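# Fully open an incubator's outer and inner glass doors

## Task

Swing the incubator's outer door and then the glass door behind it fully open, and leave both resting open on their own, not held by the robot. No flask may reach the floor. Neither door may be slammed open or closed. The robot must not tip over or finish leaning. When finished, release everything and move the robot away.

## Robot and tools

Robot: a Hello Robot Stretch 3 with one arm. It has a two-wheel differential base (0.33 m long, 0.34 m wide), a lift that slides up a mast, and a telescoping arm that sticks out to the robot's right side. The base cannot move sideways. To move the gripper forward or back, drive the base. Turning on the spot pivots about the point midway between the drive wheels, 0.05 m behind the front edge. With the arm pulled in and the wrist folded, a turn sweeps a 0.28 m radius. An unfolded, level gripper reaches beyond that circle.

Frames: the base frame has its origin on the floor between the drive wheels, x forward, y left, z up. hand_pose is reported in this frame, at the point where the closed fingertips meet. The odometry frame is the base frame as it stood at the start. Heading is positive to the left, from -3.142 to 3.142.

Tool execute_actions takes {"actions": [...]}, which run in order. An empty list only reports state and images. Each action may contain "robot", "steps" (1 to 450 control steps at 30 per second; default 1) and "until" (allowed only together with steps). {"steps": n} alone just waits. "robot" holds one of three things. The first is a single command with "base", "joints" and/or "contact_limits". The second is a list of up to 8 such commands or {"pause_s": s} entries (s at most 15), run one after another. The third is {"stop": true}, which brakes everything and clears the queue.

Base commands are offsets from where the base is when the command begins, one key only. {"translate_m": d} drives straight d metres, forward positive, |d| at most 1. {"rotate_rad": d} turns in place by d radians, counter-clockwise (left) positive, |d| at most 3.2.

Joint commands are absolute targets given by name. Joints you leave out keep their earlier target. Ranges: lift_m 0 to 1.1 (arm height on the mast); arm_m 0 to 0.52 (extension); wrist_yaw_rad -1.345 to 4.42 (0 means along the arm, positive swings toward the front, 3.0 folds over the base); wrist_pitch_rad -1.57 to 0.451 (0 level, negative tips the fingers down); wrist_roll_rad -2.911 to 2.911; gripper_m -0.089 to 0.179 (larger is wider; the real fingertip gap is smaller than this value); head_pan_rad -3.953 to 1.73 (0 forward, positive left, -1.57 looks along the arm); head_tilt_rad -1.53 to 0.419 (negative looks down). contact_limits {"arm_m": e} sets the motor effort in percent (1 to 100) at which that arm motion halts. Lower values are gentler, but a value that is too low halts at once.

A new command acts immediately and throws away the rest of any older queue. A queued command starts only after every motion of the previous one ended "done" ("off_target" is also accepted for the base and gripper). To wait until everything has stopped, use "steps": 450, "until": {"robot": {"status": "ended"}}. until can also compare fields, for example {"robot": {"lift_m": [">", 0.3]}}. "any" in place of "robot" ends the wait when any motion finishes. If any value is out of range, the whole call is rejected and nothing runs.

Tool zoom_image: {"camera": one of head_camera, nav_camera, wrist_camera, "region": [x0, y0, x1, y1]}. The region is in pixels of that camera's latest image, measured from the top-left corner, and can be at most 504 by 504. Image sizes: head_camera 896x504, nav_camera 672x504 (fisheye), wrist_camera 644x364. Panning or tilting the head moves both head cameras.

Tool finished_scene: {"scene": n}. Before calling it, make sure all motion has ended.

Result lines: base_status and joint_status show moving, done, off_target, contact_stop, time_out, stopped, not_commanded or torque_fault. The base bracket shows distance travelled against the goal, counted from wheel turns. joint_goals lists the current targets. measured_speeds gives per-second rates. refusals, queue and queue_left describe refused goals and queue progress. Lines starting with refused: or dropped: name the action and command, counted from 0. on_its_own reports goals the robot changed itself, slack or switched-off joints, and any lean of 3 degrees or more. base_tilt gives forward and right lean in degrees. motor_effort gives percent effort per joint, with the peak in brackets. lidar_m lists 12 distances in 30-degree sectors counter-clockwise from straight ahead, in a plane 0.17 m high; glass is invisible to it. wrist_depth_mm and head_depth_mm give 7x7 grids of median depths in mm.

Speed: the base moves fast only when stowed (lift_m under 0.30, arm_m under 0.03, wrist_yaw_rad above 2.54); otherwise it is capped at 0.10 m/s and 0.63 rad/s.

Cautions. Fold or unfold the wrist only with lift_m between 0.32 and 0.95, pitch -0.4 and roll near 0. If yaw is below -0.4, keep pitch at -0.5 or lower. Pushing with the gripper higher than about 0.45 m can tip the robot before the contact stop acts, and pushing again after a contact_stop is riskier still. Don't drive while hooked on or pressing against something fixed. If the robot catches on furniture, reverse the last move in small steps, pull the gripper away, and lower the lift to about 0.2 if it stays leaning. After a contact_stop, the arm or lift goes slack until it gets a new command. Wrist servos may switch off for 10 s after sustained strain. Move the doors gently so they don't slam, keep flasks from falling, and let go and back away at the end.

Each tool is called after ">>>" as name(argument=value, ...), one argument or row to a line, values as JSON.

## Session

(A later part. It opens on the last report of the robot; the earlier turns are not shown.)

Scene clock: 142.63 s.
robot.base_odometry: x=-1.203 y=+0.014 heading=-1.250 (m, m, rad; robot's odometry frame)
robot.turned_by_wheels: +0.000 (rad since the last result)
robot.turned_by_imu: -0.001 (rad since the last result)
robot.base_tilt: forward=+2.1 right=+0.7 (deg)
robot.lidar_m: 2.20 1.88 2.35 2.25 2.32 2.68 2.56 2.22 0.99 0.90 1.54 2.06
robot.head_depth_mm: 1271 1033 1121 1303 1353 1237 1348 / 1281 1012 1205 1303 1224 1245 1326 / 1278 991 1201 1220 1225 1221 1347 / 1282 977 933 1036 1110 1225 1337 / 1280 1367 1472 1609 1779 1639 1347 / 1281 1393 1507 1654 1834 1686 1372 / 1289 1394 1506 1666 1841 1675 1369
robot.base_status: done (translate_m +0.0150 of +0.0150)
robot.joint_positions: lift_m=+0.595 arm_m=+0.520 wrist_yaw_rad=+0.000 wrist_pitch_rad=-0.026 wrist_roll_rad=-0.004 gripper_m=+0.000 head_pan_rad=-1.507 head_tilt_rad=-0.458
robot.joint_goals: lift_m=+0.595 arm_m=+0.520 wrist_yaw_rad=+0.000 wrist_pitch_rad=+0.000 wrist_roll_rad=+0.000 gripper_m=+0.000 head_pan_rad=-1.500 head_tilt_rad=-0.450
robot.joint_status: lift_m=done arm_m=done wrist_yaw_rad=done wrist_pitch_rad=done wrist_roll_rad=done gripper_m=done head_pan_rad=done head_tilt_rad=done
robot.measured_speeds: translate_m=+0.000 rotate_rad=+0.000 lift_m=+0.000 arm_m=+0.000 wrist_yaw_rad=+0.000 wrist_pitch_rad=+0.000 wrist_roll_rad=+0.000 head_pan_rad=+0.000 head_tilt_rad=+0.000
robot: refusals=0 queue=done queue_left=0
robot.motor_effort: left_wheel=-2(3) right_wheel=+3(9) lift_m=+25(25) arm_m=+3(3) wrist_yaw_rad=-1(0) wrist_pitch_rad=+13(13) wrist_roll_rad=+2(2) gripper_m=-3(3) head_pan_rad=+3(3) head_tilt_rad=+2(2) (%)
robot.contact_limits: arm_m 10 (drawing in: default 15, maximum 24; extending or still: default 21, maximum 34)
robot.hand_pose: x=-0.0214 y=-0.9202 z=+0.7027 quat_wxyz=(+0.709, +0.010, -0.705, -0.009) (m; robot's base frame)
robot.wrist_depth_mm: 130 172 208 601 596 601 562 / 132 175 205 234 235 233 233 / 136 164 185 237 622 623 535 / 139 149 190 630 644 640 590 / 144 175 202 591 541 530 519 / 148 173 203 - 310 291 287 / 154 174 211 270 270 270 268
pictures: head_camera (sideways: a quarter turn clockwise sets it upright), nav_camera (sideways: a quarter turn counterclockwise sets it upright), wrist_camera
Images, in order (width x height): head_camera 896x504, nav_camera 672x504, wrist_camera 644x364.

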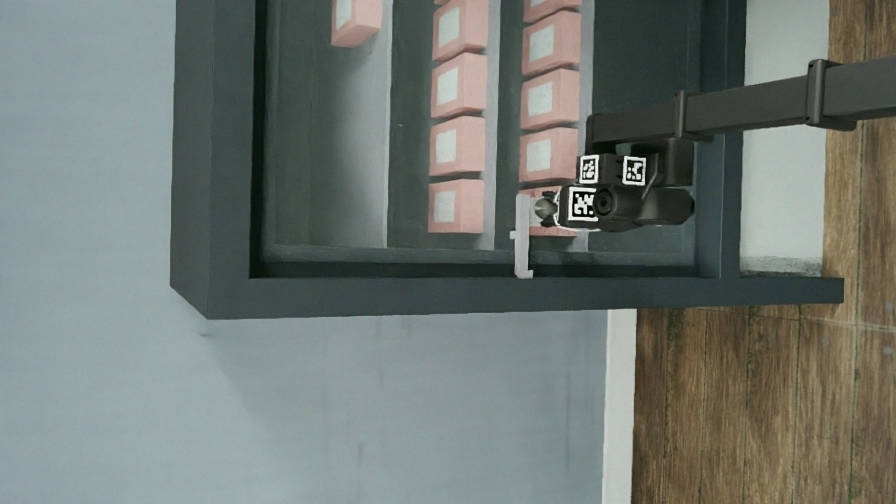

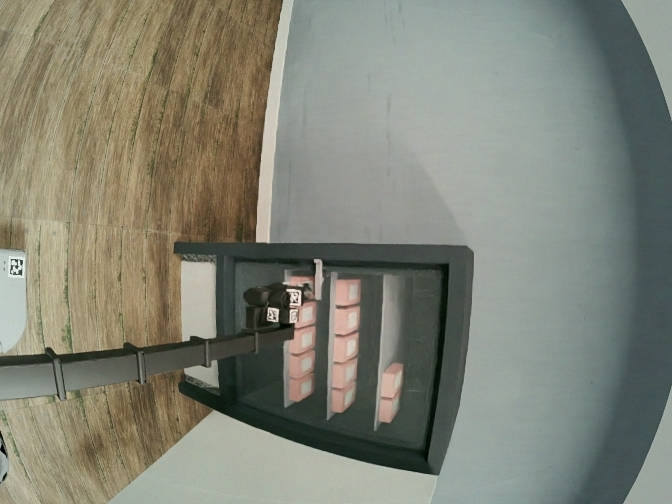

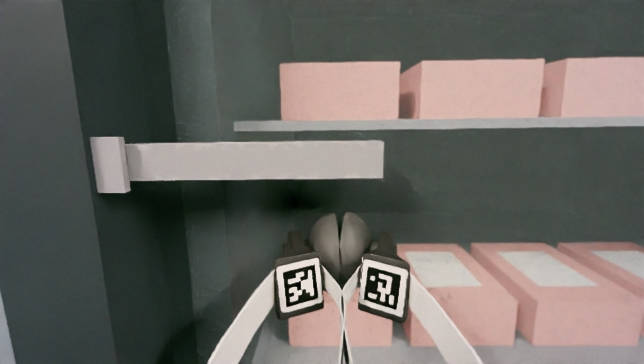

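>>> execute_actions(
  actions=[
    {"robot":{"joints":{"lift_m":0.70}},"steps":450,"until":{"robot":{"status":"ended"}}},
  ],
)

Scene clock: 144.80 s.
robot.base_odometry: x=-1.203 y=+0.014 heading=-1.251 (m, m, rad; robot's odometry frame)
robot.turned_by_wheels: -0.001 (rad since the last result)
robot.turned_by_imu: -0.001 (rad since the last result)
robot.base_tilt: forward=+2.1 right=+0.8 (deg)
robot.lidar_m: 2.20 1.87 2.35 2.25 2.32 2.69 2.56 2.22 0.99 0.90 1.54 2.04
robot.head_depth_mm: 1274 1028 1119 1308 1347 1246 1349 / 1276 1014 1201 1299 1223 1234 1341 / 1280 992 1195 1191 - 1234 1347 / 1279 971 938 1020 1152 1224 1331 / 1285 1371 1480 1614 1774 1627 1345 / 1279 1385 1511 1660 1823 1675 1374 / 1291 1393 1514 1658 1846 1665 1369
robot.base_status: done (translate_m +0.0150 of +0.0150)
robot.joint_positions: lift_m=+0.700 arm_m=+0.520 wrist_yaw_rad=-0.028 wrist_pitch_rad=-0.077 wrist_roll_rad=-0.007 gripper_m=+0.000 head_pan_rad=-1.507 head_tilt_rad=-0.458
robot.joint_goals: lift_m=+0.700 arm_m=+0.520 wrist_yaw_rad=+0.000 wrist_pitch_rad=+0.000 wrist_roll_rad=+0.000 gripper_m=+0.000 head_pan_rad=-1.500 head_tilt_rad=-0.450
robot.joint_status: lift_m=done arm_m=done wrist_yaw_rad=done wrist_pitch_rad=done wrist_roll_rad=done gripper_m=done head_pan_rad=done head_tilt_rad=done
robot.measured_speeds: translate_m=+0.000 rotate_rad=+0.000 lift_m=+0.000 arm_m=+0.000 wrist_yaw_rad=+0.000 wrist_pitch_rad=+0.000 wrist_roll_rad=+0.000 head_pan_rad=+0.000 head_tilt_rad=+0.000
robot: refusals=0 queue=done queue_left=0
robot.on_its_own: right_wheel is at rest, and its effort (+28) is outside its rest range (-18 to +18); wrist_yaw_rad is at rest, and its effort (+26) is outside its rest range (-12 to +12); wrist_pitch_rad is at rest, and its effort (+39) is outside its rest range (-20 to +32)
robot.motor_effort: left_wheel=-10(10) right_wheel=+28(30) lift_m=+27(34) arm_m=+2(3) wrist_yaw_rad=+26(26) wrist_pitch_rad=+39(100) wrist_roll_rad=+4(9) gripper_m=-5(5) head_pan_rad=+3(3) head_tilt_rad=+2(2) (%)
robot.contact_limits: arm_m 10 (drawing in: default 15, maximum 24; extending or still: default 21, maximum 34)
robot.hand_pose: x=-0.0286 y=-0.9183 z=+0.7946 quat_wxyz=(+0.709, +0.018, -0.704, -0.037) (m; robot's base frame)
robot.wrist_depth_mm: 140 167 254 346 353 361 366 / 139 172 253 607 612 606 556 / 138 178 250 627 625 631 557 / 140 185 248 253 256 256 258 / 141 192 214 255 257 258 260 / 147 191 204 - 541 519 513 / 153 191 213 347 351 348 346
pictures: head_camera (sideways: a quarter turn clockwise sets it upright), nav_camera (sideways: a quarter turn counterclockwise sets it upright), wrist_camera
Images, in order (width x height): head_camera 896x504, nav_camera 672x504, wrist_camera 644x364.

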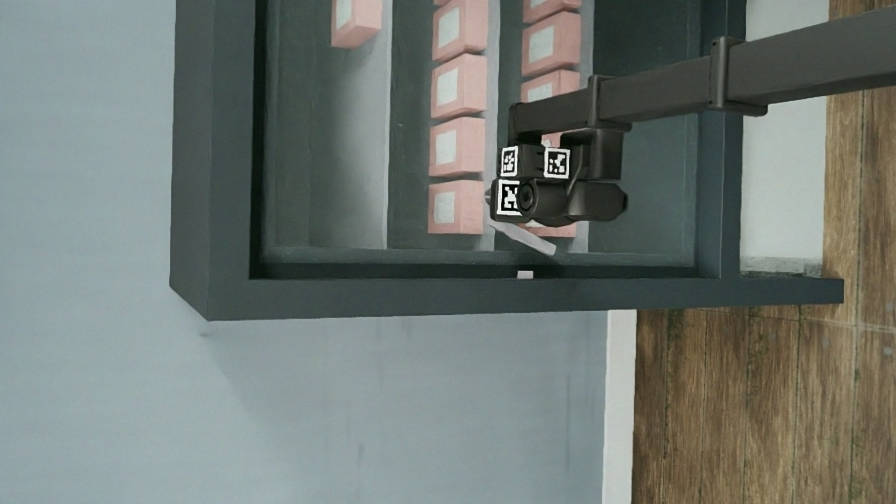

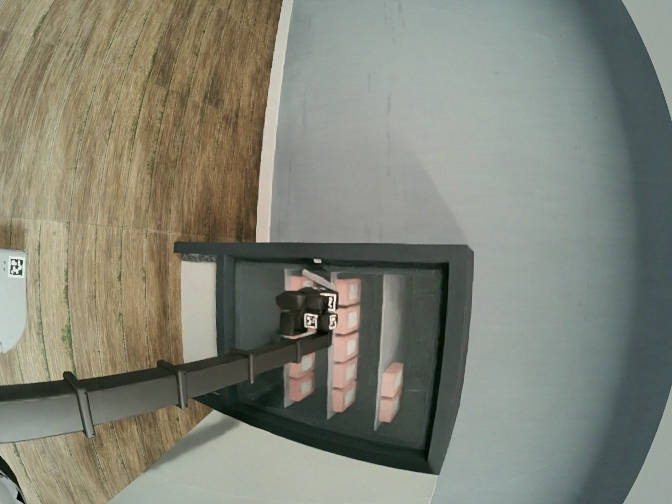

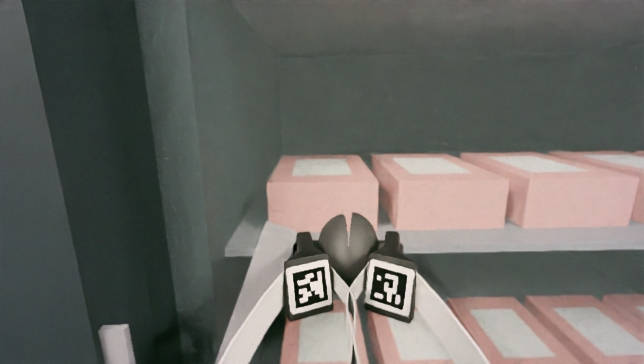

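>>> execute_actions(
  actions=[
    {"robot":[{"base":{"translate_m":0.02}},{"base":{"translate_m":-0.015}},{"joints":{"arm_m":0.40}},{"joints":{"lift_m":0.645,"gripper_m":0.06}}],"steps":450,"until":{"robot":{"status":"ended"}}},
  ],
)

Scene clock: 150.87 s.
robot.base_odometry: x=-1.201 y=+0.009 heading=-1.250 (m, m, rad; robot's odometry frame)
robot.turned_by_wheels: +0.001 (rad since the last result)
robot.turned_by_imu: +0.000 (rad since the last result)
robot.base_tilt: forward=+2.1 right=+0.8 (deg)
robot.lidar_m: 2.19 1.87 2.35 2.25 2.33 2.69 2.57 2.22 0.99 0.90 1.54 2.06
robot.head_depth_mm: 1273 1039 1126 1303 1356 1234 1350 / 1271 1013 1209 1298 1272 - 1346 / 1276 993 1193 1296 1214 - 1344 / 1279 977 937 1024 1133 1220 1341 / 1277 1364 1466 1607 1810 1628 1343 / 1288 1394 1515 1662 1839 1685 1375 / 1288 1396 1518 1658 1839 1674 1371
robot.base_status: done (translate_m -0.0150 of -0.0150)
robot.joint_positions: lift_m=+0.645 arm_m=+0.400 wrist_yaw_rad=-0.100 wrist_pitch_rad=-0.027 wrist_roll_rad=-0.005 gripper_m=+0.060 head_pan_rad=-1.507 head_tilt_rad=-0.458
robot.joint_goals: lift_m=+0.645 arm_m=+0.400 wrist_yaw_rad=-0.099 wrist_pitch_rad=+0.000 wrist_roll_rad=+0.000 gripper_m=+0.060 head_pan_rad=-1.500 head_tilt_rad=-0.450
robot.joint_status: lift_m=done arm_m=done wrist_yaw_rad=done wrist_pitch_rad=done wrist_roll_rad=done gripper_m=done head_pan_rad=done head_tilt_rad=done
robot.measured_speeds: translate_m=+0.000 rotate_rad=+0.000 lift_m=+0.000 arm_m=+0.000 wrist_yaw_rad=+0.000 wrist_pitch_rad=+0.000 wrist_roll_rad=+0.000 head_pan_rad=+0.000 head_tilt_rad=+0.000
robot: refusals=0 queue=done queue_left=0
robot.on_its_own: wrist_yaw_rad is held at -0.099, not at your +0.000, by its stall guard, which is not easing now
robot.motor_effort: left_wheel=-1(14) right_wheel=+2(38) lift_m=+16(26) arm_m=-2(3) wrist_yaw_rad=+0(33) wrist_pitch_rad=+13(39) wrist_roll_rad=+2(4) gripper_m=+0(78) head_pan_rad=+3(3) head_tilt_rad=+2(3) (%)
robot.hand_pose: x=-0.0469 y=-0.7995 z=+0.7530 quat_wxyz=(+0.708, -0.026, -0.705, -0.045) (m; robot's base frame)
robot.wrist_depth_mm: 764 229 332 451 457 464 470 / 779 236 326 733 743 721 517 / 809 242 299 374 378 386 399 / 817 249 302 765 793 715 503 / 842 257 313 695 746 675 506 / 892 265 318 407 409 423 429 / 908 273 347 599 600 625 514
pictures: head_camera (sideways: a quarter turn clockwise sets it upright), nav_camera (sideways: a quarter turn counterclockwise sets it upright), wrist_camera
Images, in order (width x height): head_camera 896x504, nav_camera 672x504, wrist_camera 644x364.

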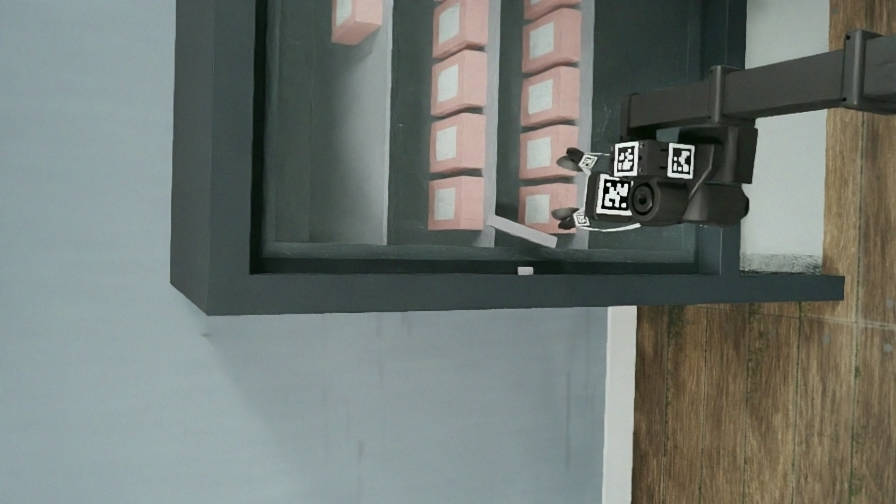

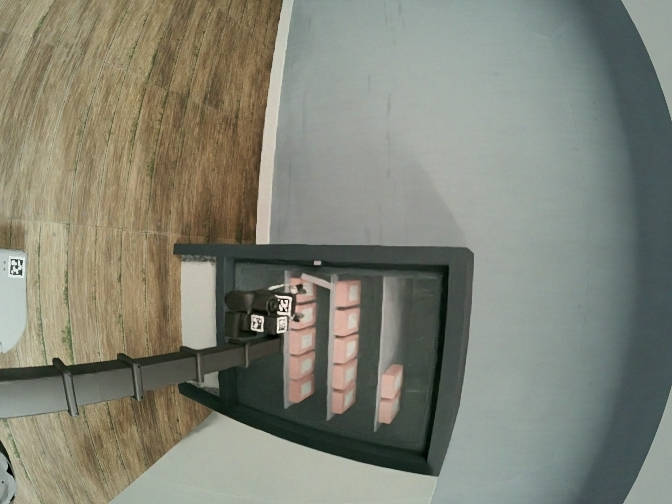

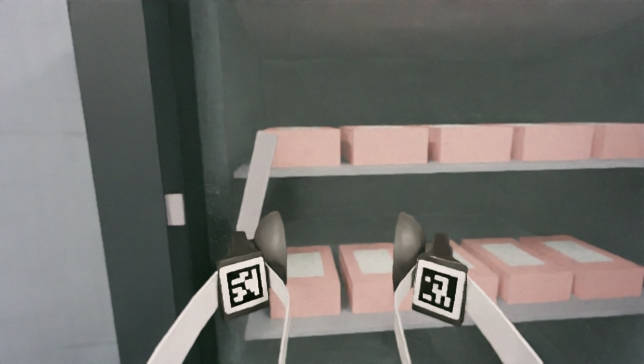

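>>> execute_actions(
  actions=[
    {"robot":[{"base":{"translate_m":0.04},"joints":{"wrist_yaw_rad":0.0,"lift_m":0.635}},{"joints":{"arm_m":0.47}}],"steps":450,"until":{"robot":{"status":"ended"}}},
  ],
)

Scene clock: 154.87 s.
robot.base_odometry: x=-1.189 y=-0.029 heading=-1.250 (m, m, rad; robot's odometry frame)
robot.turned_by_wheels: +0.000 (rad since the last result)
robot.turned_by_imu: -0.001 (rad since the last result)
robot.base_tilt: forward=+2.1 right=+0.7 (deg)
robot.lidar_m: 2.15 1.84 2.36 2.24 2.33 2.73 2.61 2.21 0.99 0.89 1.54 2.05
robot.head_depth_mm: 1267 1037 1215 1299 1354 1231 1342 / 1268 1013 1210 1298 1229 1257 1354 / 1277 996 1204 1287 1226 1223 1344 / 1280 983 890 976 1063 1200 1342 / 1278 1389 1511 1662 1808 1677 1377 / 1276 1386 1513 1653 1824 1688 1375 / 1281 1393 1505 1656 1839 1679 1374
robot.base_status: done (translate_m +0.0400 of +0.0400)
robot.joint_positions: lift_m=+0.635 arm_m=+0.470 wrist_yaw_rad=-0.001 wrist_pitch_rad=-0.027 wrist_roll_rad=-0.005 gripper_m=+0.060 head_pan_rad=-1.507 head_tilt_rad=-0.458
robot.joint_goals: lift_m=+0.635 arm_m=+0.470 wrist_yaw_rad=+0.000 wrist_pitch_rad=+0.000 wrist_roll_rad=+0.000 gripper_m=+0.060 head_pan_rad=-1.500 head_tilt_rad=-0.450
robot.joint_status: lift_m=done arm_m=done wrist_yaw_rad=done wrist_pitch_rad=done wrist_roll_rad=done gripper_m=done head_pan_rad=done head_tilt_rad=done
robot.measured_speeds: translate_m=+0.000 rotate_rad=+0.000 lift_m=+0.000 arm_m=+0.000 wrist_yaw_rad=+0.000 wrist_pitch_rad=+0.000 wrist_roll_rad=+0.000 head_pan_rad=+0.000 head_tilt_rad=+0.000
robot: refusals=0 queue=done queue_left=0
robot.motor_effort: left_wheel=-1(3) right_wheel=+1(9) lift_m=+17(17) arm_m=+3(2) wrist_yaw_rad=+1(1) wrist_pitch_rad=+13(13) wrist_roll_rad=+3(3) gripper_m=+1(1) head_pan_rad=+3(2) head_tilt_rad=+2(2) (%)
robot.hand_pose: x=-0.0218 y=-0.8702 z=+0.7431 quat_wxyz=(+0.709, +0.009, -0.705, -0.010) (m; robot's base frame)
robot.wrist_depth_mm: 749 174 185 398 494 502 512 / 775 180 184 655 656 653 637 / 799 786 184 255 295 288 287 / 809 828 190 240 699 686 586 / 860 846 194 244 702 649 591 / 887 874 199 256 370 382 369 / 902 908 209 318 324 327 322
pictures: head_camera (sideways: a quarter turn clockwise sets it upright), nav_camera (sideways: a quarter turn counterclockwise sets it upright), wrist_camera
Images, in order (width x height): head_camera 896x504, nav_camera 672x504, wrist_camera 644x364.

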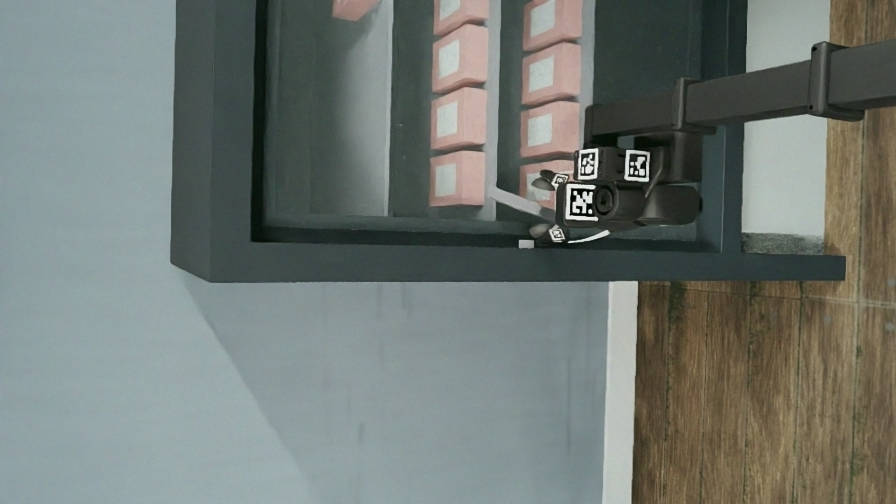

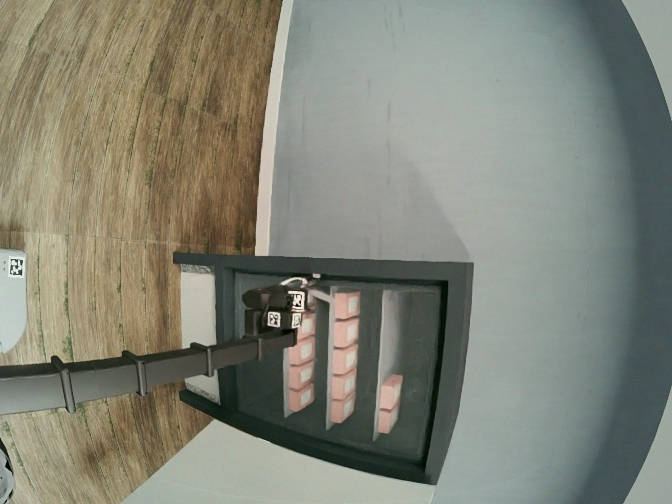

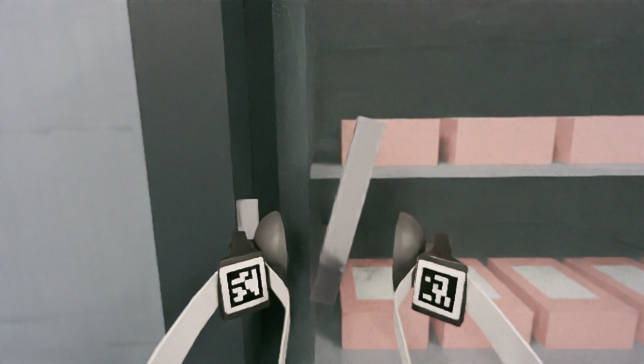

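>>> execute_actions(
  actions=[
    {"robot":[{"joints":{"gripper_m":0.045}},{"joints":{"arm_m":0.505},"contact_limits":{"arm_m":10}},{"joints":{"gripper_m":-0.03}},{"joints":{"arm_m":0.40}}],"steps":450,"until":{"robot":{"status":"ended"}}},
  ],
)

Scene clock: 160.33 s.
robot.base_odometry: x=-1.189 y=-0.029 heading=-1.250 (m, m, rad; robot's odometry frame)
robot.turned_by_wheels: +0.000 (rad since the last result)
robot.turned_by_imu: -0.001 (rad since the last result)
robot.base_tilt: forward=+2.1 right=+0.8 (deg)
robot.lidar_m: 2.15 1.83 2.36 2.24 2.32 2.73 2.60 2.23 0.99 0.89 1.54 2.05
robot.head_depth_mm: 1274 1038 1219 1301 1274 1230 1345 / 1268 1016 1210 1292 1316 - 1344 / 1276 999 1202 1294 1226 - 1354 / 1278 983 891 976 1066 1192 1335 / 1285 1386 1502 1649 1831 1675 1368 / 1285 1390 1511 1654 1826 1671 1372 / 1291 1397 1511 1659 1828 1675 1376
robot.base_status: done (translate_m +0.0400 of +0.0400)
robot.joint_positions: lift_m=+0.635 arm_m=+0.400 wrist_yaw_rad=-0.074 wrist_pitch_rad=-0.027 wrist_roll_rad=+0.017 gripper_m=-0.029 head_pan_rad=-1.507 head_tilt_rad=-0.458
robot.joint_goals: lift_m=+0.635 arm_m=+0.400 wrist_yaw_rad=-0.062 wrist_pitch_rad=+0.000 wrist_roll_rad=+0.000 gripper_m=-0.030 head_pan_rad=-1.500 head_tilt_rad=-0.450
robot.joint_status: lift_m=done arm_m=done wrist_yaw_rad=done wrist_pitch_rad=done wrist_roll_rad=done gripper_m=done head_pan_rad=done head_tilt_rad=done
robot.measured_speeds: translate_m=+0.000 rotate_rad=+0.000 lift_m=+0.000 arm_m=+0.000 wrist_yaw_rad=+0.000 wrist_pitch_rad=+0.000 wrist_roll_rad=+0.000 head_pan_rad=+0.000 head_tilt_rad=+0.000
robot: refusals=0 queue=done queue_left=0
robot.on_its_own: wrist_yaw_rad is held at -0.062, not at your +0.000, by its stall guard, which is not easing now
robot.motor_effort: left_wheel=-4(11) right_wheel=+12(35) lift_m=+18(17) arm_m=-2(3) wrist_yaw_rad=+10(41) wrist_pitch_rad=+14(14) wrist_roll_rad=-9(8) gripper_m=-17(94) head_pan_rad=+3(3) head_tilt_rad=+2(2) (%)
robot.hand_pose: x=-0.0402 y=-0.8001 z=+0.7428 quat_wxyz=(+0.700, -0.016, -0.713, -0.036) (m; robot's base frame)
robot.wrist_depth_mm: 761 788 279 485 503 527 527 / 789 808 286 731 748 747 579 / 817 829 278 361 368 373 377 / 838 864 262 312 777 791 584 / 861 887 264 317 675 514 503 / 897 904 270 - 402 411 409 / 926 964 281 419 603 626 575
pictures: head_camera (sideways: a quarter turn clockwise sets it upright), nav_camera (sideways: a quarter turn counterclockwise sets it upright), wrist_camera
Images, in order (width x height): head_camera 896x504, nav_camera 672x504, wrist_camera 644x364.

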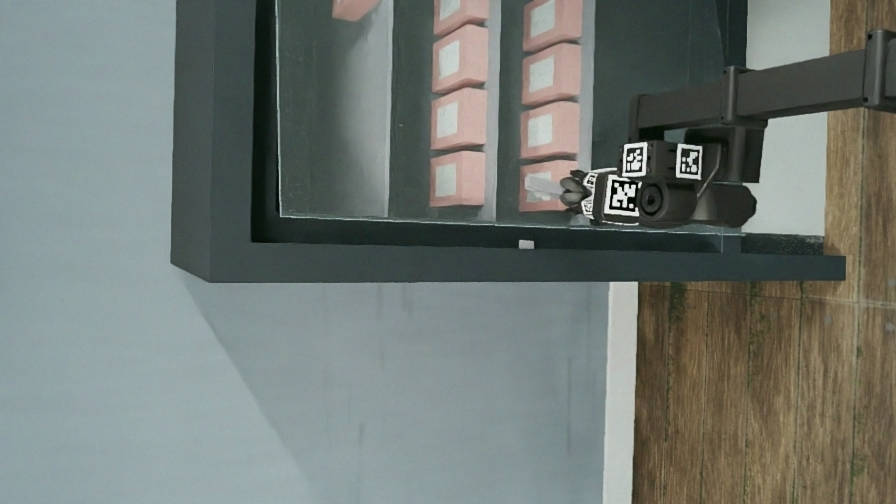

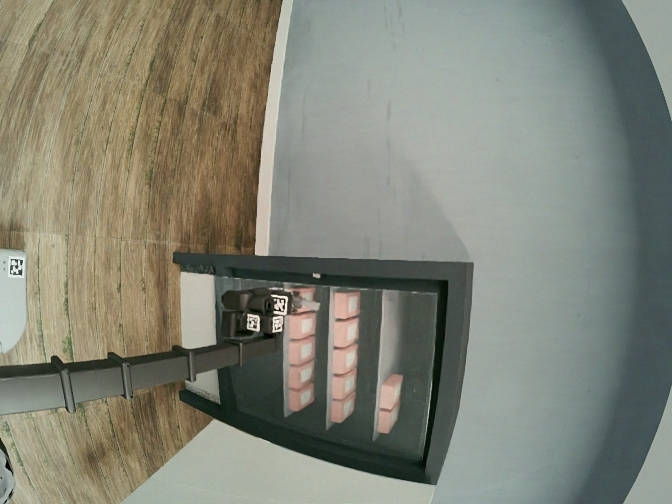

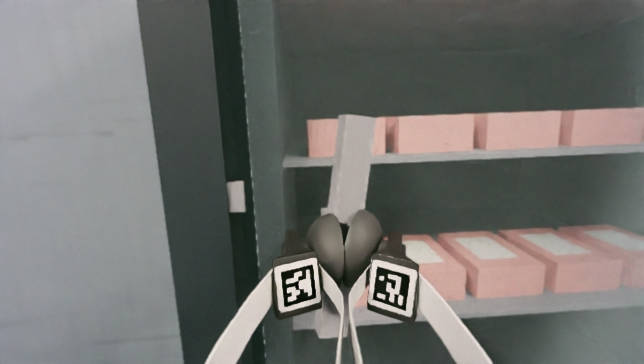

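>>> execute_actions(
  actions=[
    {"robot":[{"joints":{"arm_m":0.30},"base":{"translate_m":-0.04}},{"joints":{"arm_m":0.21},"base":{"translate_m":-0.05}},{"joints":{"arm_m":0.14},"base":{"translate_m":-0.06}}],"steps":450,"until":{"robot":{"status":"ended"}}},
  ],
)

Scene clock: 167.23 s.
robot.base_odometry: x=-1.236 y=+0.113 heading=-1.250 (m, m, rad; robot's odometry frame)
robot.turned_by_wheels: +0.000 (rad since the last result)
robot.turned_by_imu: +0.000 (rad since the last result)
robot.base_tilt: forward=+2.1 right=+0.7 (deg)
robot.lidar_m: 2.30 1.97 2.35 2.26 2.32 2.58 2.46 2.23 1.00 0.91 1.55 2.06
robot.head_depth_mm: 1273 1044 1083 1235 1227 1237 1329 / 1279 1017 1117 1302 1290 1236 1352 / 1283 999 1206 1198 1273 1235 1364 / 1284 983 1191 1193 1218 1250 1344 / 1288 965 943 1045 1162 1228 1339 / 1282 1361 910 1623 1817 1631 1375 / 1296 1391 1524 1671 1859 1665 1377
robot.base_status: done (translate_m -0.0600 of -0.0600)
robot.joint_positions: lift_m=+0.635 arm_m=+0.140 wrist_yaw_rad=-0.063 wrist_pitch_rad=-0.027 wrist_roll_rad=+0.005 gripper_m=-0.029 head_pan_rad=-1.507 head_tilt_rad=-0.457
robot.joint_goals: lift_m=+0.635 arm_m=+0.140 wrist_yaw_rad=-0.062 wrist_pitch_rad=+0.000 wrist_roll_rad=+0.000 gripper_m=-0.030 head_pan_rad=-1.500 head_tilt_rad=-0.450
robot.joint_status: lift_m=done arm_m=done wrist_yaw_rad=done wrist_pitch_rad=done wrist_roll_rad=done gripper_m=done head_pan_rad=done head_tilt_rad=done
robot.measured_speeds: translate_m=+0.000 rotate_rad=+0.000 lift_m=+0.000 arm_m=+0.000 wrist_yaw_rad=+0.000 wrist_pitch_rad=+0.000 wrist_roll_rad=+0.000 head_pan_rad=+0.000 head_tilt_rad=+0.000
robot: refusals=0 queue=done queue_left=0
robot.on_its_own: wrist_yaw_rad is held at -0.062, not at your +0.000, by its stall guard, which is not easing now
robot.motor_effort: left_wheel=-1(7) right_wheel=+1(21) lift_m=+18(18) arm_m=-2(3) wrist_yaw_rad=+0(27) wrist_pitch_rad=+13(14) wrist_roll_rad=-2(9) gripper_m=-12(18) head_pan_rad=+3(2) head_tilt_rad=+2(2) (%)
robot.hand_pose: x=-0.0375 y=-0.5402 z=+0.7429 quat_wxyz=(+0.705, -0.012, -0.708, -0.032) (m; robot's base frame)
robot.wrist_depth_mm: - 524 611 913 638 578 502 / - 520 706 988 930 632 515 / - - 591 - 681 615 531 / - - 569 - - 628 503 / - - 591 663 667 632 517 / - - 639 - 870 660 517 / - - 632 651 659 655 527
pictures: head_camera (sideways: a quarter turn clockwise sets it upright), nav_camera (sideways: a quarter turn counterclockwise sets it upright), wrist_camera
Images, in order (width x height): head_camera 896x504, nav_camera 672x504, wrist_camera 644x364.

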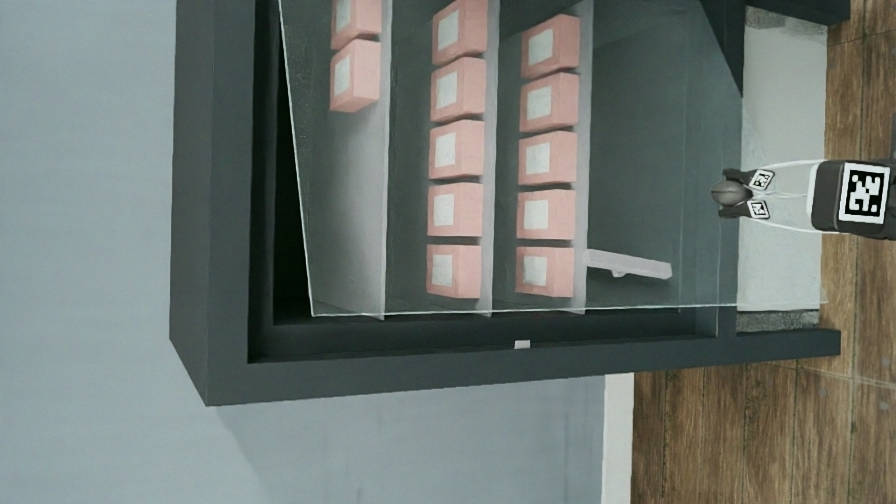

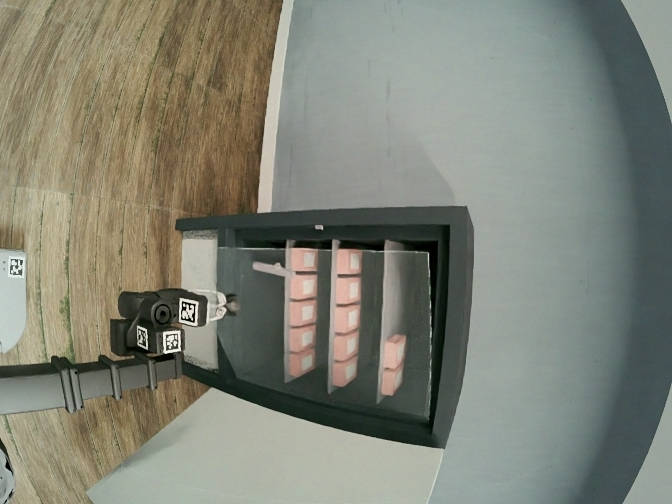

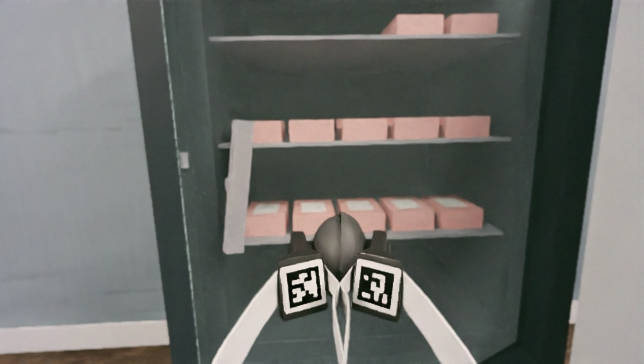

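>>> execute_actions(
  actions=[
    {"robot":[{"base":{"translate_m":0.115},"joints":{"wrist_yaw_rad":0.0,"gripper_m":0.06}},{"joints":{"arm_m":0.27}}],"steps":450,"until":{"robot":{"status":"ended"}}},
  ],
)

Scene clock: 172.40 s.
robot.base_odometry: x=-1.200 y=+0.004 heading=-1.250 (m, m, rad; robot's odometry frame)
robot.turned_by_wheels: +0.000 (rad since the last result)
robot.turned_by_imu: +0.000 (rad since the last result)
robot.base_tilt: forward=+2.1 right=+0.7 (deg)
robot.lidar_m: 2.18 1.86 2.35 2.25 2.33 2.71 2.58 2.22 0.99 0.90 1.54 2.05
robot.head_depth_mm: 1274 1042 1125 1308 1355 1232 1350 / 1271 1016 1209 1298 1353 1231 - / 1279 1000 1200 1294 1230 1245 - / 1280 981 937 1038 1133 1219 1341 / 1285 1363 1496 1630 1797 1628 1343 / 1286 1389 1521 1664 1823 1675 1374 / 1287 1395 1516 1656 1833 1682 1372
robot.base_status: done (translate_m +0.1150 of +0.1150)
robot.joint_positions: lift_m=+0.635 arm_m=+0.270 wrist_yaw_rad=+0.012 wrist_pitch_rad=-0.026 wrist_roll_rad=+0.005 gripper_m=+0.060 head_pan_rad=-1.507 head_tilt_rad=-0.457
robot.joint_goals: lift_m=+0.635 arm_m=+0.270 wrist_yaw_rad=+0.000 wrist_pitch_rad=+0.000 wrist_roll_rad=+0.000 gripper_m=+0.060 head_pan_rad=-1.500 head_tilt_rad=-0.450
robot.joint_status: lift_m=done arm_m=done wrist_yaw_rad=done wrist_pitch_rad=done wrist_roll_rad=done gripper_m=done head_pan_rad=done head_tilt_rad=done
robot.measured_speeds: translate_m=+0.000 rotate_rad=+0.000 lift_m=+0.000 arm_m=+0.000 wrist_yaw_rad=+0.000 wrist_pitch_rad=+0.000 wrist_roll_rad=+0.000 head_pan_rad=+0.000 head_tilt_rad=+0.000
robot: refusals=0 queue=done queue_left=0
robot.motor_effort: left_wheel=+1(2) right_wheel=-6(8) lift_m=+17(17) arm_m=+3(3) wrist_yaw_rad=-12(10) wrist_pitch_rad=+13(13) wrist_roll_rad=-2(2) gripper_m=+3(81) head_pan_rad=+3(3) head_tilt_rad=+2(2) (%)
robot.hand_pose: x=-0.0184 y=-0.6702 z=+0.7431 quat_wxyz=(+0.706, +0.014, -0.708, -0.005) (m; robot's base frame)
robot.wrist_depth_mm: 945 942 366 490 563 509 523 / 988 961 377 740 838 847 628 / - - 428 491 486 489 482 / - - 419 897 880 881 623 / - - - 551 520 531 518 / - - - 750 - 786 598 / - - - 590 613 640 602
pictures: head_camera (sideways: a quarter turn clockwise sets it upright), nav_camera (sideways: a quarter turn counterclockwise sets it upright), wrist_camera
Images, in order (width x height): head_camera 896x504, nav_camera 672x504, wrist_camera 644x364.

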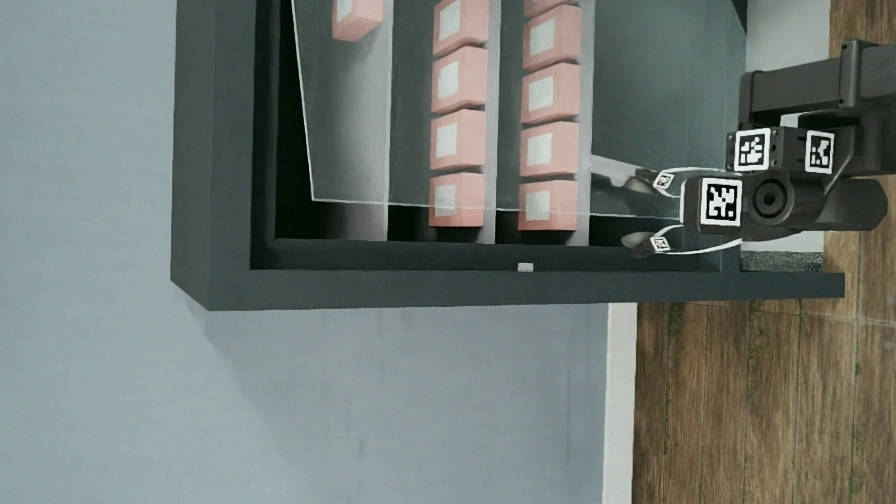

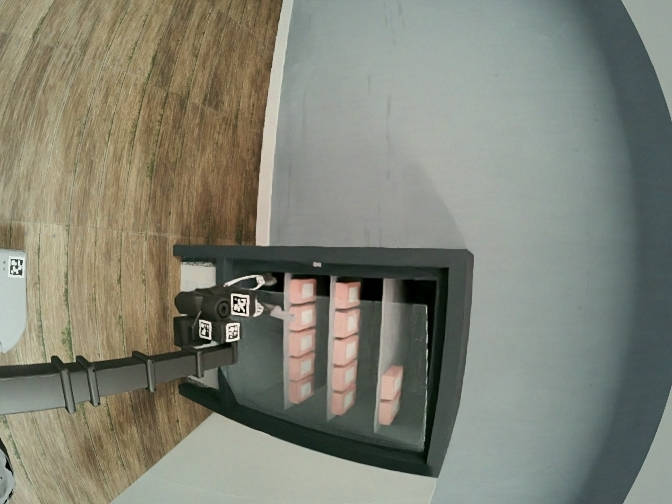

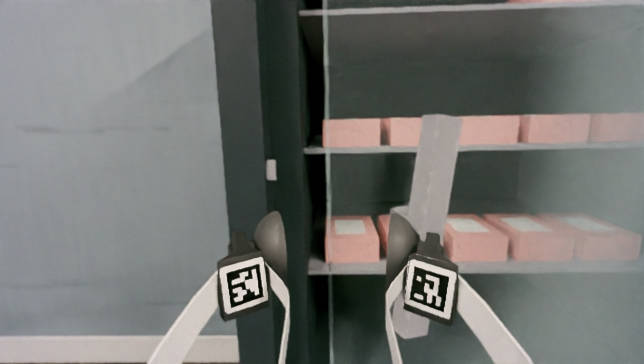

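>>> execute_actions(
  actions=[
    {"robot":[{"joints":{"arm_m":0.22}},{"base":{"translate_m":0.06},"joints":{"gripper_m":0.0}},{"joints":{"arm_m":0.40},"contact_limits":{"arm_m":10}},{"base":{"translate_m":-0.12}}],"steps":450,"until":{"robot":{"status":"ended"}}},
  ],
)

Scene clock: 182.47 s.
robot.base_odometry: x=-1.219 y=+0.061 heading=-1.249 (m, m, rad; robot's odometry frame)
robot.turned_by_wheels: +0.001 (rad since the last result)
robot.turned_by_imu: +0.023 (rad since the last result)
robot.base_tilt: forward=+2.1 right=+0.7 (deg)
robot.lidar_m: 2.24 1.92 2.33 2.26 2.33 2.63 2.52 2.17 0.99 0.90 1.55 2.10
robot.head_depth_mm: 1263 1089 1070 1090 1238 1231 1322 / 1272 1067 1230 1148 1235 - 1337 / 1278 1041 1219 1308 1230 - 1343 / 1280 1023 1041 1105 1171 1223 1349 / 1283 1354 908 983 1089 1586 1333 / 1299 1397 1518 1662 1839 1679 1382 / 1306 1407 1533 1677 1862 1684 1375
robot.base_status: done (translate_m -0.1200 of -0.1200)
robot.joint_positions: lift_m=+0.635 arm_m=+0.400 wrist_yaw_rad=+0.003 wrist_pitch_rad=-0.030 wrist_roll_rad=+0.002 gripper_m=+0.000 head_pan_rad=-1.507 head_tilt_rad=-0.454
robot.joint_goals: lift_m=+0.635 arm_m=+0.400 wrist_yaw_rad=+0.000 wrist_pitch_rad=+0.000 wrist_roll_rad=+0.000 gripper_m=+0.000 head_pan_rad=-1.500 head_tilt_rad=-0.450
robot.joint_status: lift_m=done arm_m=done wrist_yaw_rad=done wrist_pitch_rad=done wrist_roll_rad=done gripper_m=done head_pan_rad=done head_tilt_rad=done
robot.measured_speeds: translate_m=+0.000 rotate_rad=+0.000 lift_m=+0.000 arm_m=+0.000 wrist_yaw_rad=+0.000 wrist_pitch_rad=+0.000 wrist_roll_rad=+0.000 head_pan_rad=+0.000 head_tilt_rad=+0.000
robot: refusals=0 queue=done queue_left=0
robot.on_its_own: right_wheel is at rest, and its effort (-30) is outside its rest range (-18 to +18)
robot.motor_effort: left_wheel=+8(18) right_wheel=-30(70) lift_m=+19(20) arm_m=+3(4) wrist_yaw_rad=-3(47) wrist_pitch_rad=+15(18) wrist_roll_rad=+0(2) gripper_m=-2(82) head_pan_rad=+3(3) head_tilt_rad=+1(2) (%)
robot.contact_limits: arm_m 10 (drawing in: default 15, maximum 24; extending or still: default 21, maximum 34)
robot.hand_pose: x=-0.0206 y=-0.8000 z=+0.7421 quat_wxyz=(+0.707, +0.012, -0.708, -0.010) (m; robot's base frame)
robot.wrist_depth_mm: 842 245 291 494 509 519 525 / 868 253 300 721 719 710 574 / 879 260 307 363 357 352 350 / 929 268 316 777 763 748 580 / 966 278 326 693 644 636 522 / 990 289 335 - 397 388 385 / - 1000 339 604 606 600 527
pictures: head_camera (sideways: a quarter turn clockwise sets it upright), nav_camera (sideways: a quarter turn counterclockwise sets it upright), wrist_camera
Images, in order (width x height): head_camera 896x504, nav_camera 672x504, wrist_camera 644x364.

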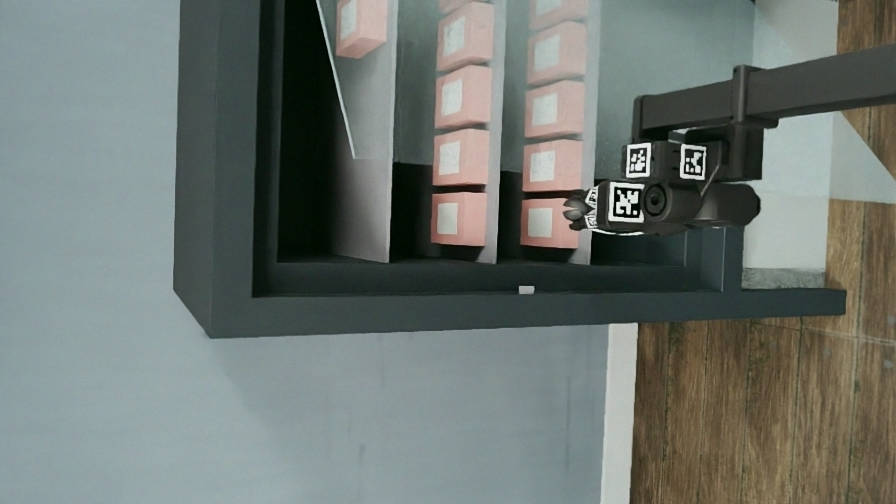

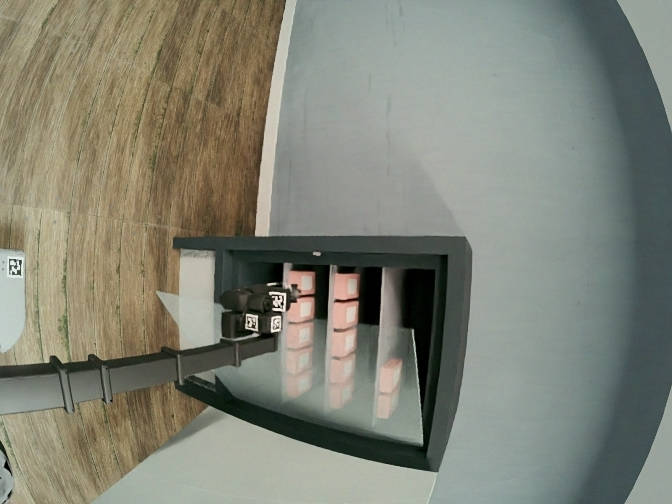

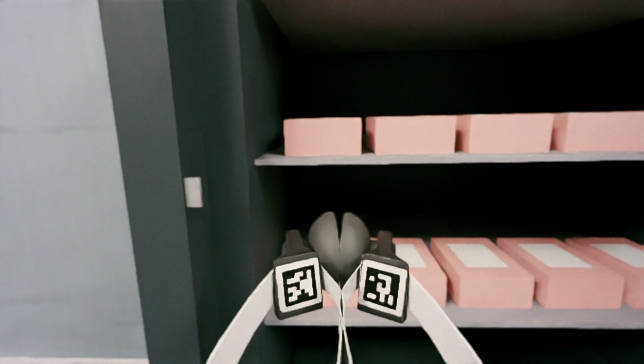

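>>> execute_actions(
  actions=[
    {"robot":[{"base":{"translate_m":0.01}},{"joints":{"arm_m":0.30}},{"base":{"translate_m":-0.12}}],"steps":450,"until":{"robot":{"status":"ended"}}},
  ],
)

Scene clock: 187.93 s.
robot.base_odometry: x=-1.254 y=+0.165 heading=-1.249 (m, m, rad; robot's odometry frame)
robot.turned_by_wheels: +0.000 (rad since the last result)
robot.turned_by_imu: +0.000 (rad since the last result)
robot.base_tilt: forward=+2.2 right=+0.7 (deg)
robot.lidar_m: 2.35 2.02 2.33 2.26 2.33 2.51 2.41 2.16 0.99 0.92 0.93 2.11
robot.head_depth_mm: 1262 1106 1019 1106 1202 1218 1309 / 1274 1083 1109 1151 1232 1246 - / 1286 1061 1233 1313 1228 1268 1312 / 1285 1037 1220 1301 1282 1253 1346 / 1291 1022 1040 1103 1192 1231 1344 / 1298 1356 904 1004 1779 1585 1341 / 1299 1414 1527 1673 1846 1694 1374
robot.base_status: done (translate_m -0.1199 of -0.1200)
robot.joint_positions: lift_m=+0.635 arm_m=+0.299 wrist_yaw_rad=+0.001 wrist_pitch_rad=-0.030 wrist_roll_rad=+0.002 gripper_m=+0.000 head_pan_rad=-1.507 head_tilt_rad=-0.453
robot.joint_goals: lift_m=+0.635 arm_m=+0.300 wrist_yaw_rad=+0.000 wrist_pitch_rad=+0.000 wrist_roll_rad=+0.000 gripper_m=+0.000 head_pan_rad=-1.500 head_tilt_rad=-0.450
robot.joint_status: lift_m=done arm_m=done wrist_yaw_rad=done wrist_pitch_rad=done wrist_roll_rad=done gripper_m=done head_pan_rad=done head_tilt_rad=done
robot.measured_speeds: translate_m=+0.000 rotate_rad=+0.000 lift_m=+0.000 arm_m=+0.000 wrist_yaw_rad=+0.000 wrist_pitch_rad=+0.000 wrist_roll_rad=+0.000 head_pan_rad=+0.000 head_tilt_rad=+0.000
robot: refusals=0 queue=done queue_left=0
robot.on_its_own: right_wheel is at rest, and its effort (-34) is outside its rest range (-18 to +18)
robot.motor_effort: left_wheel=+7(9) right_wheel=-34(34) lift_m=+19(19) arm_m=+5(3) wrist_yaw_rad=-1(11) wrist_pitch_rad=+15(16) wrist_roll_rad=-1(1) gripper_m=-3(3) head_pan_rad=+3(3) head_tilt_rad=+1(1) (%)
robot.hand_pose: x=-0.0213 y=-0.6998 z=+0.7419 quat_wxyz=(+0.707, +0.011, -0.708, -0.011) (m; robot's base frame)
robot.wrist_depth_mm: 936 384 483 494 504 524 426 / 986 390 604 829 816 675 437 / - 388 469 463 452 454 438 / - 386 600 881 857 683 439 / - 393 503 779 555 518 443 / - 417 502 - 502 597 445 / - 440 515 640 641 610 445
pictures: head_camera (sideways: a quarter turn clockwise sets it upright), nav_camera (sideways: a quarter turn counterclockwise sets it upright), wrist_camera
Images, in order (width x height): head_camera 896x504, nav_camera 672x504, wrist_camera 644x364.

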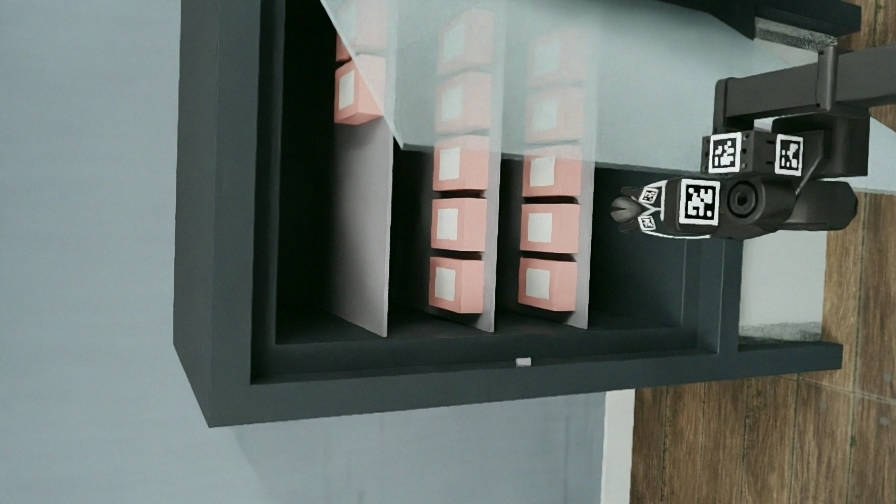

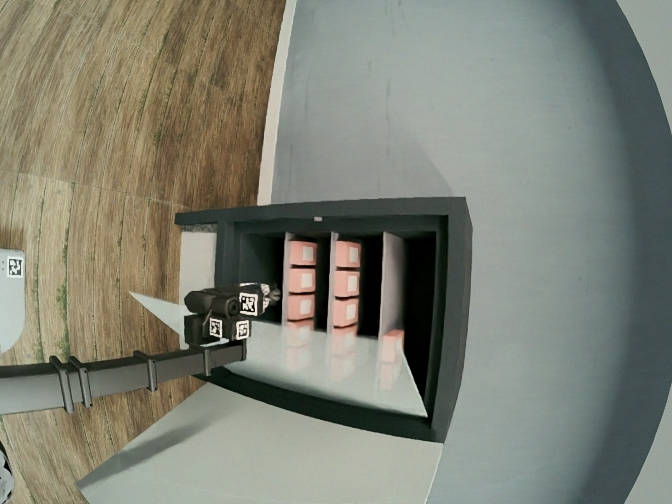

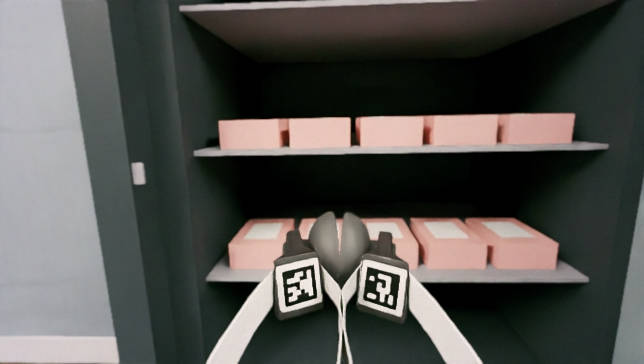

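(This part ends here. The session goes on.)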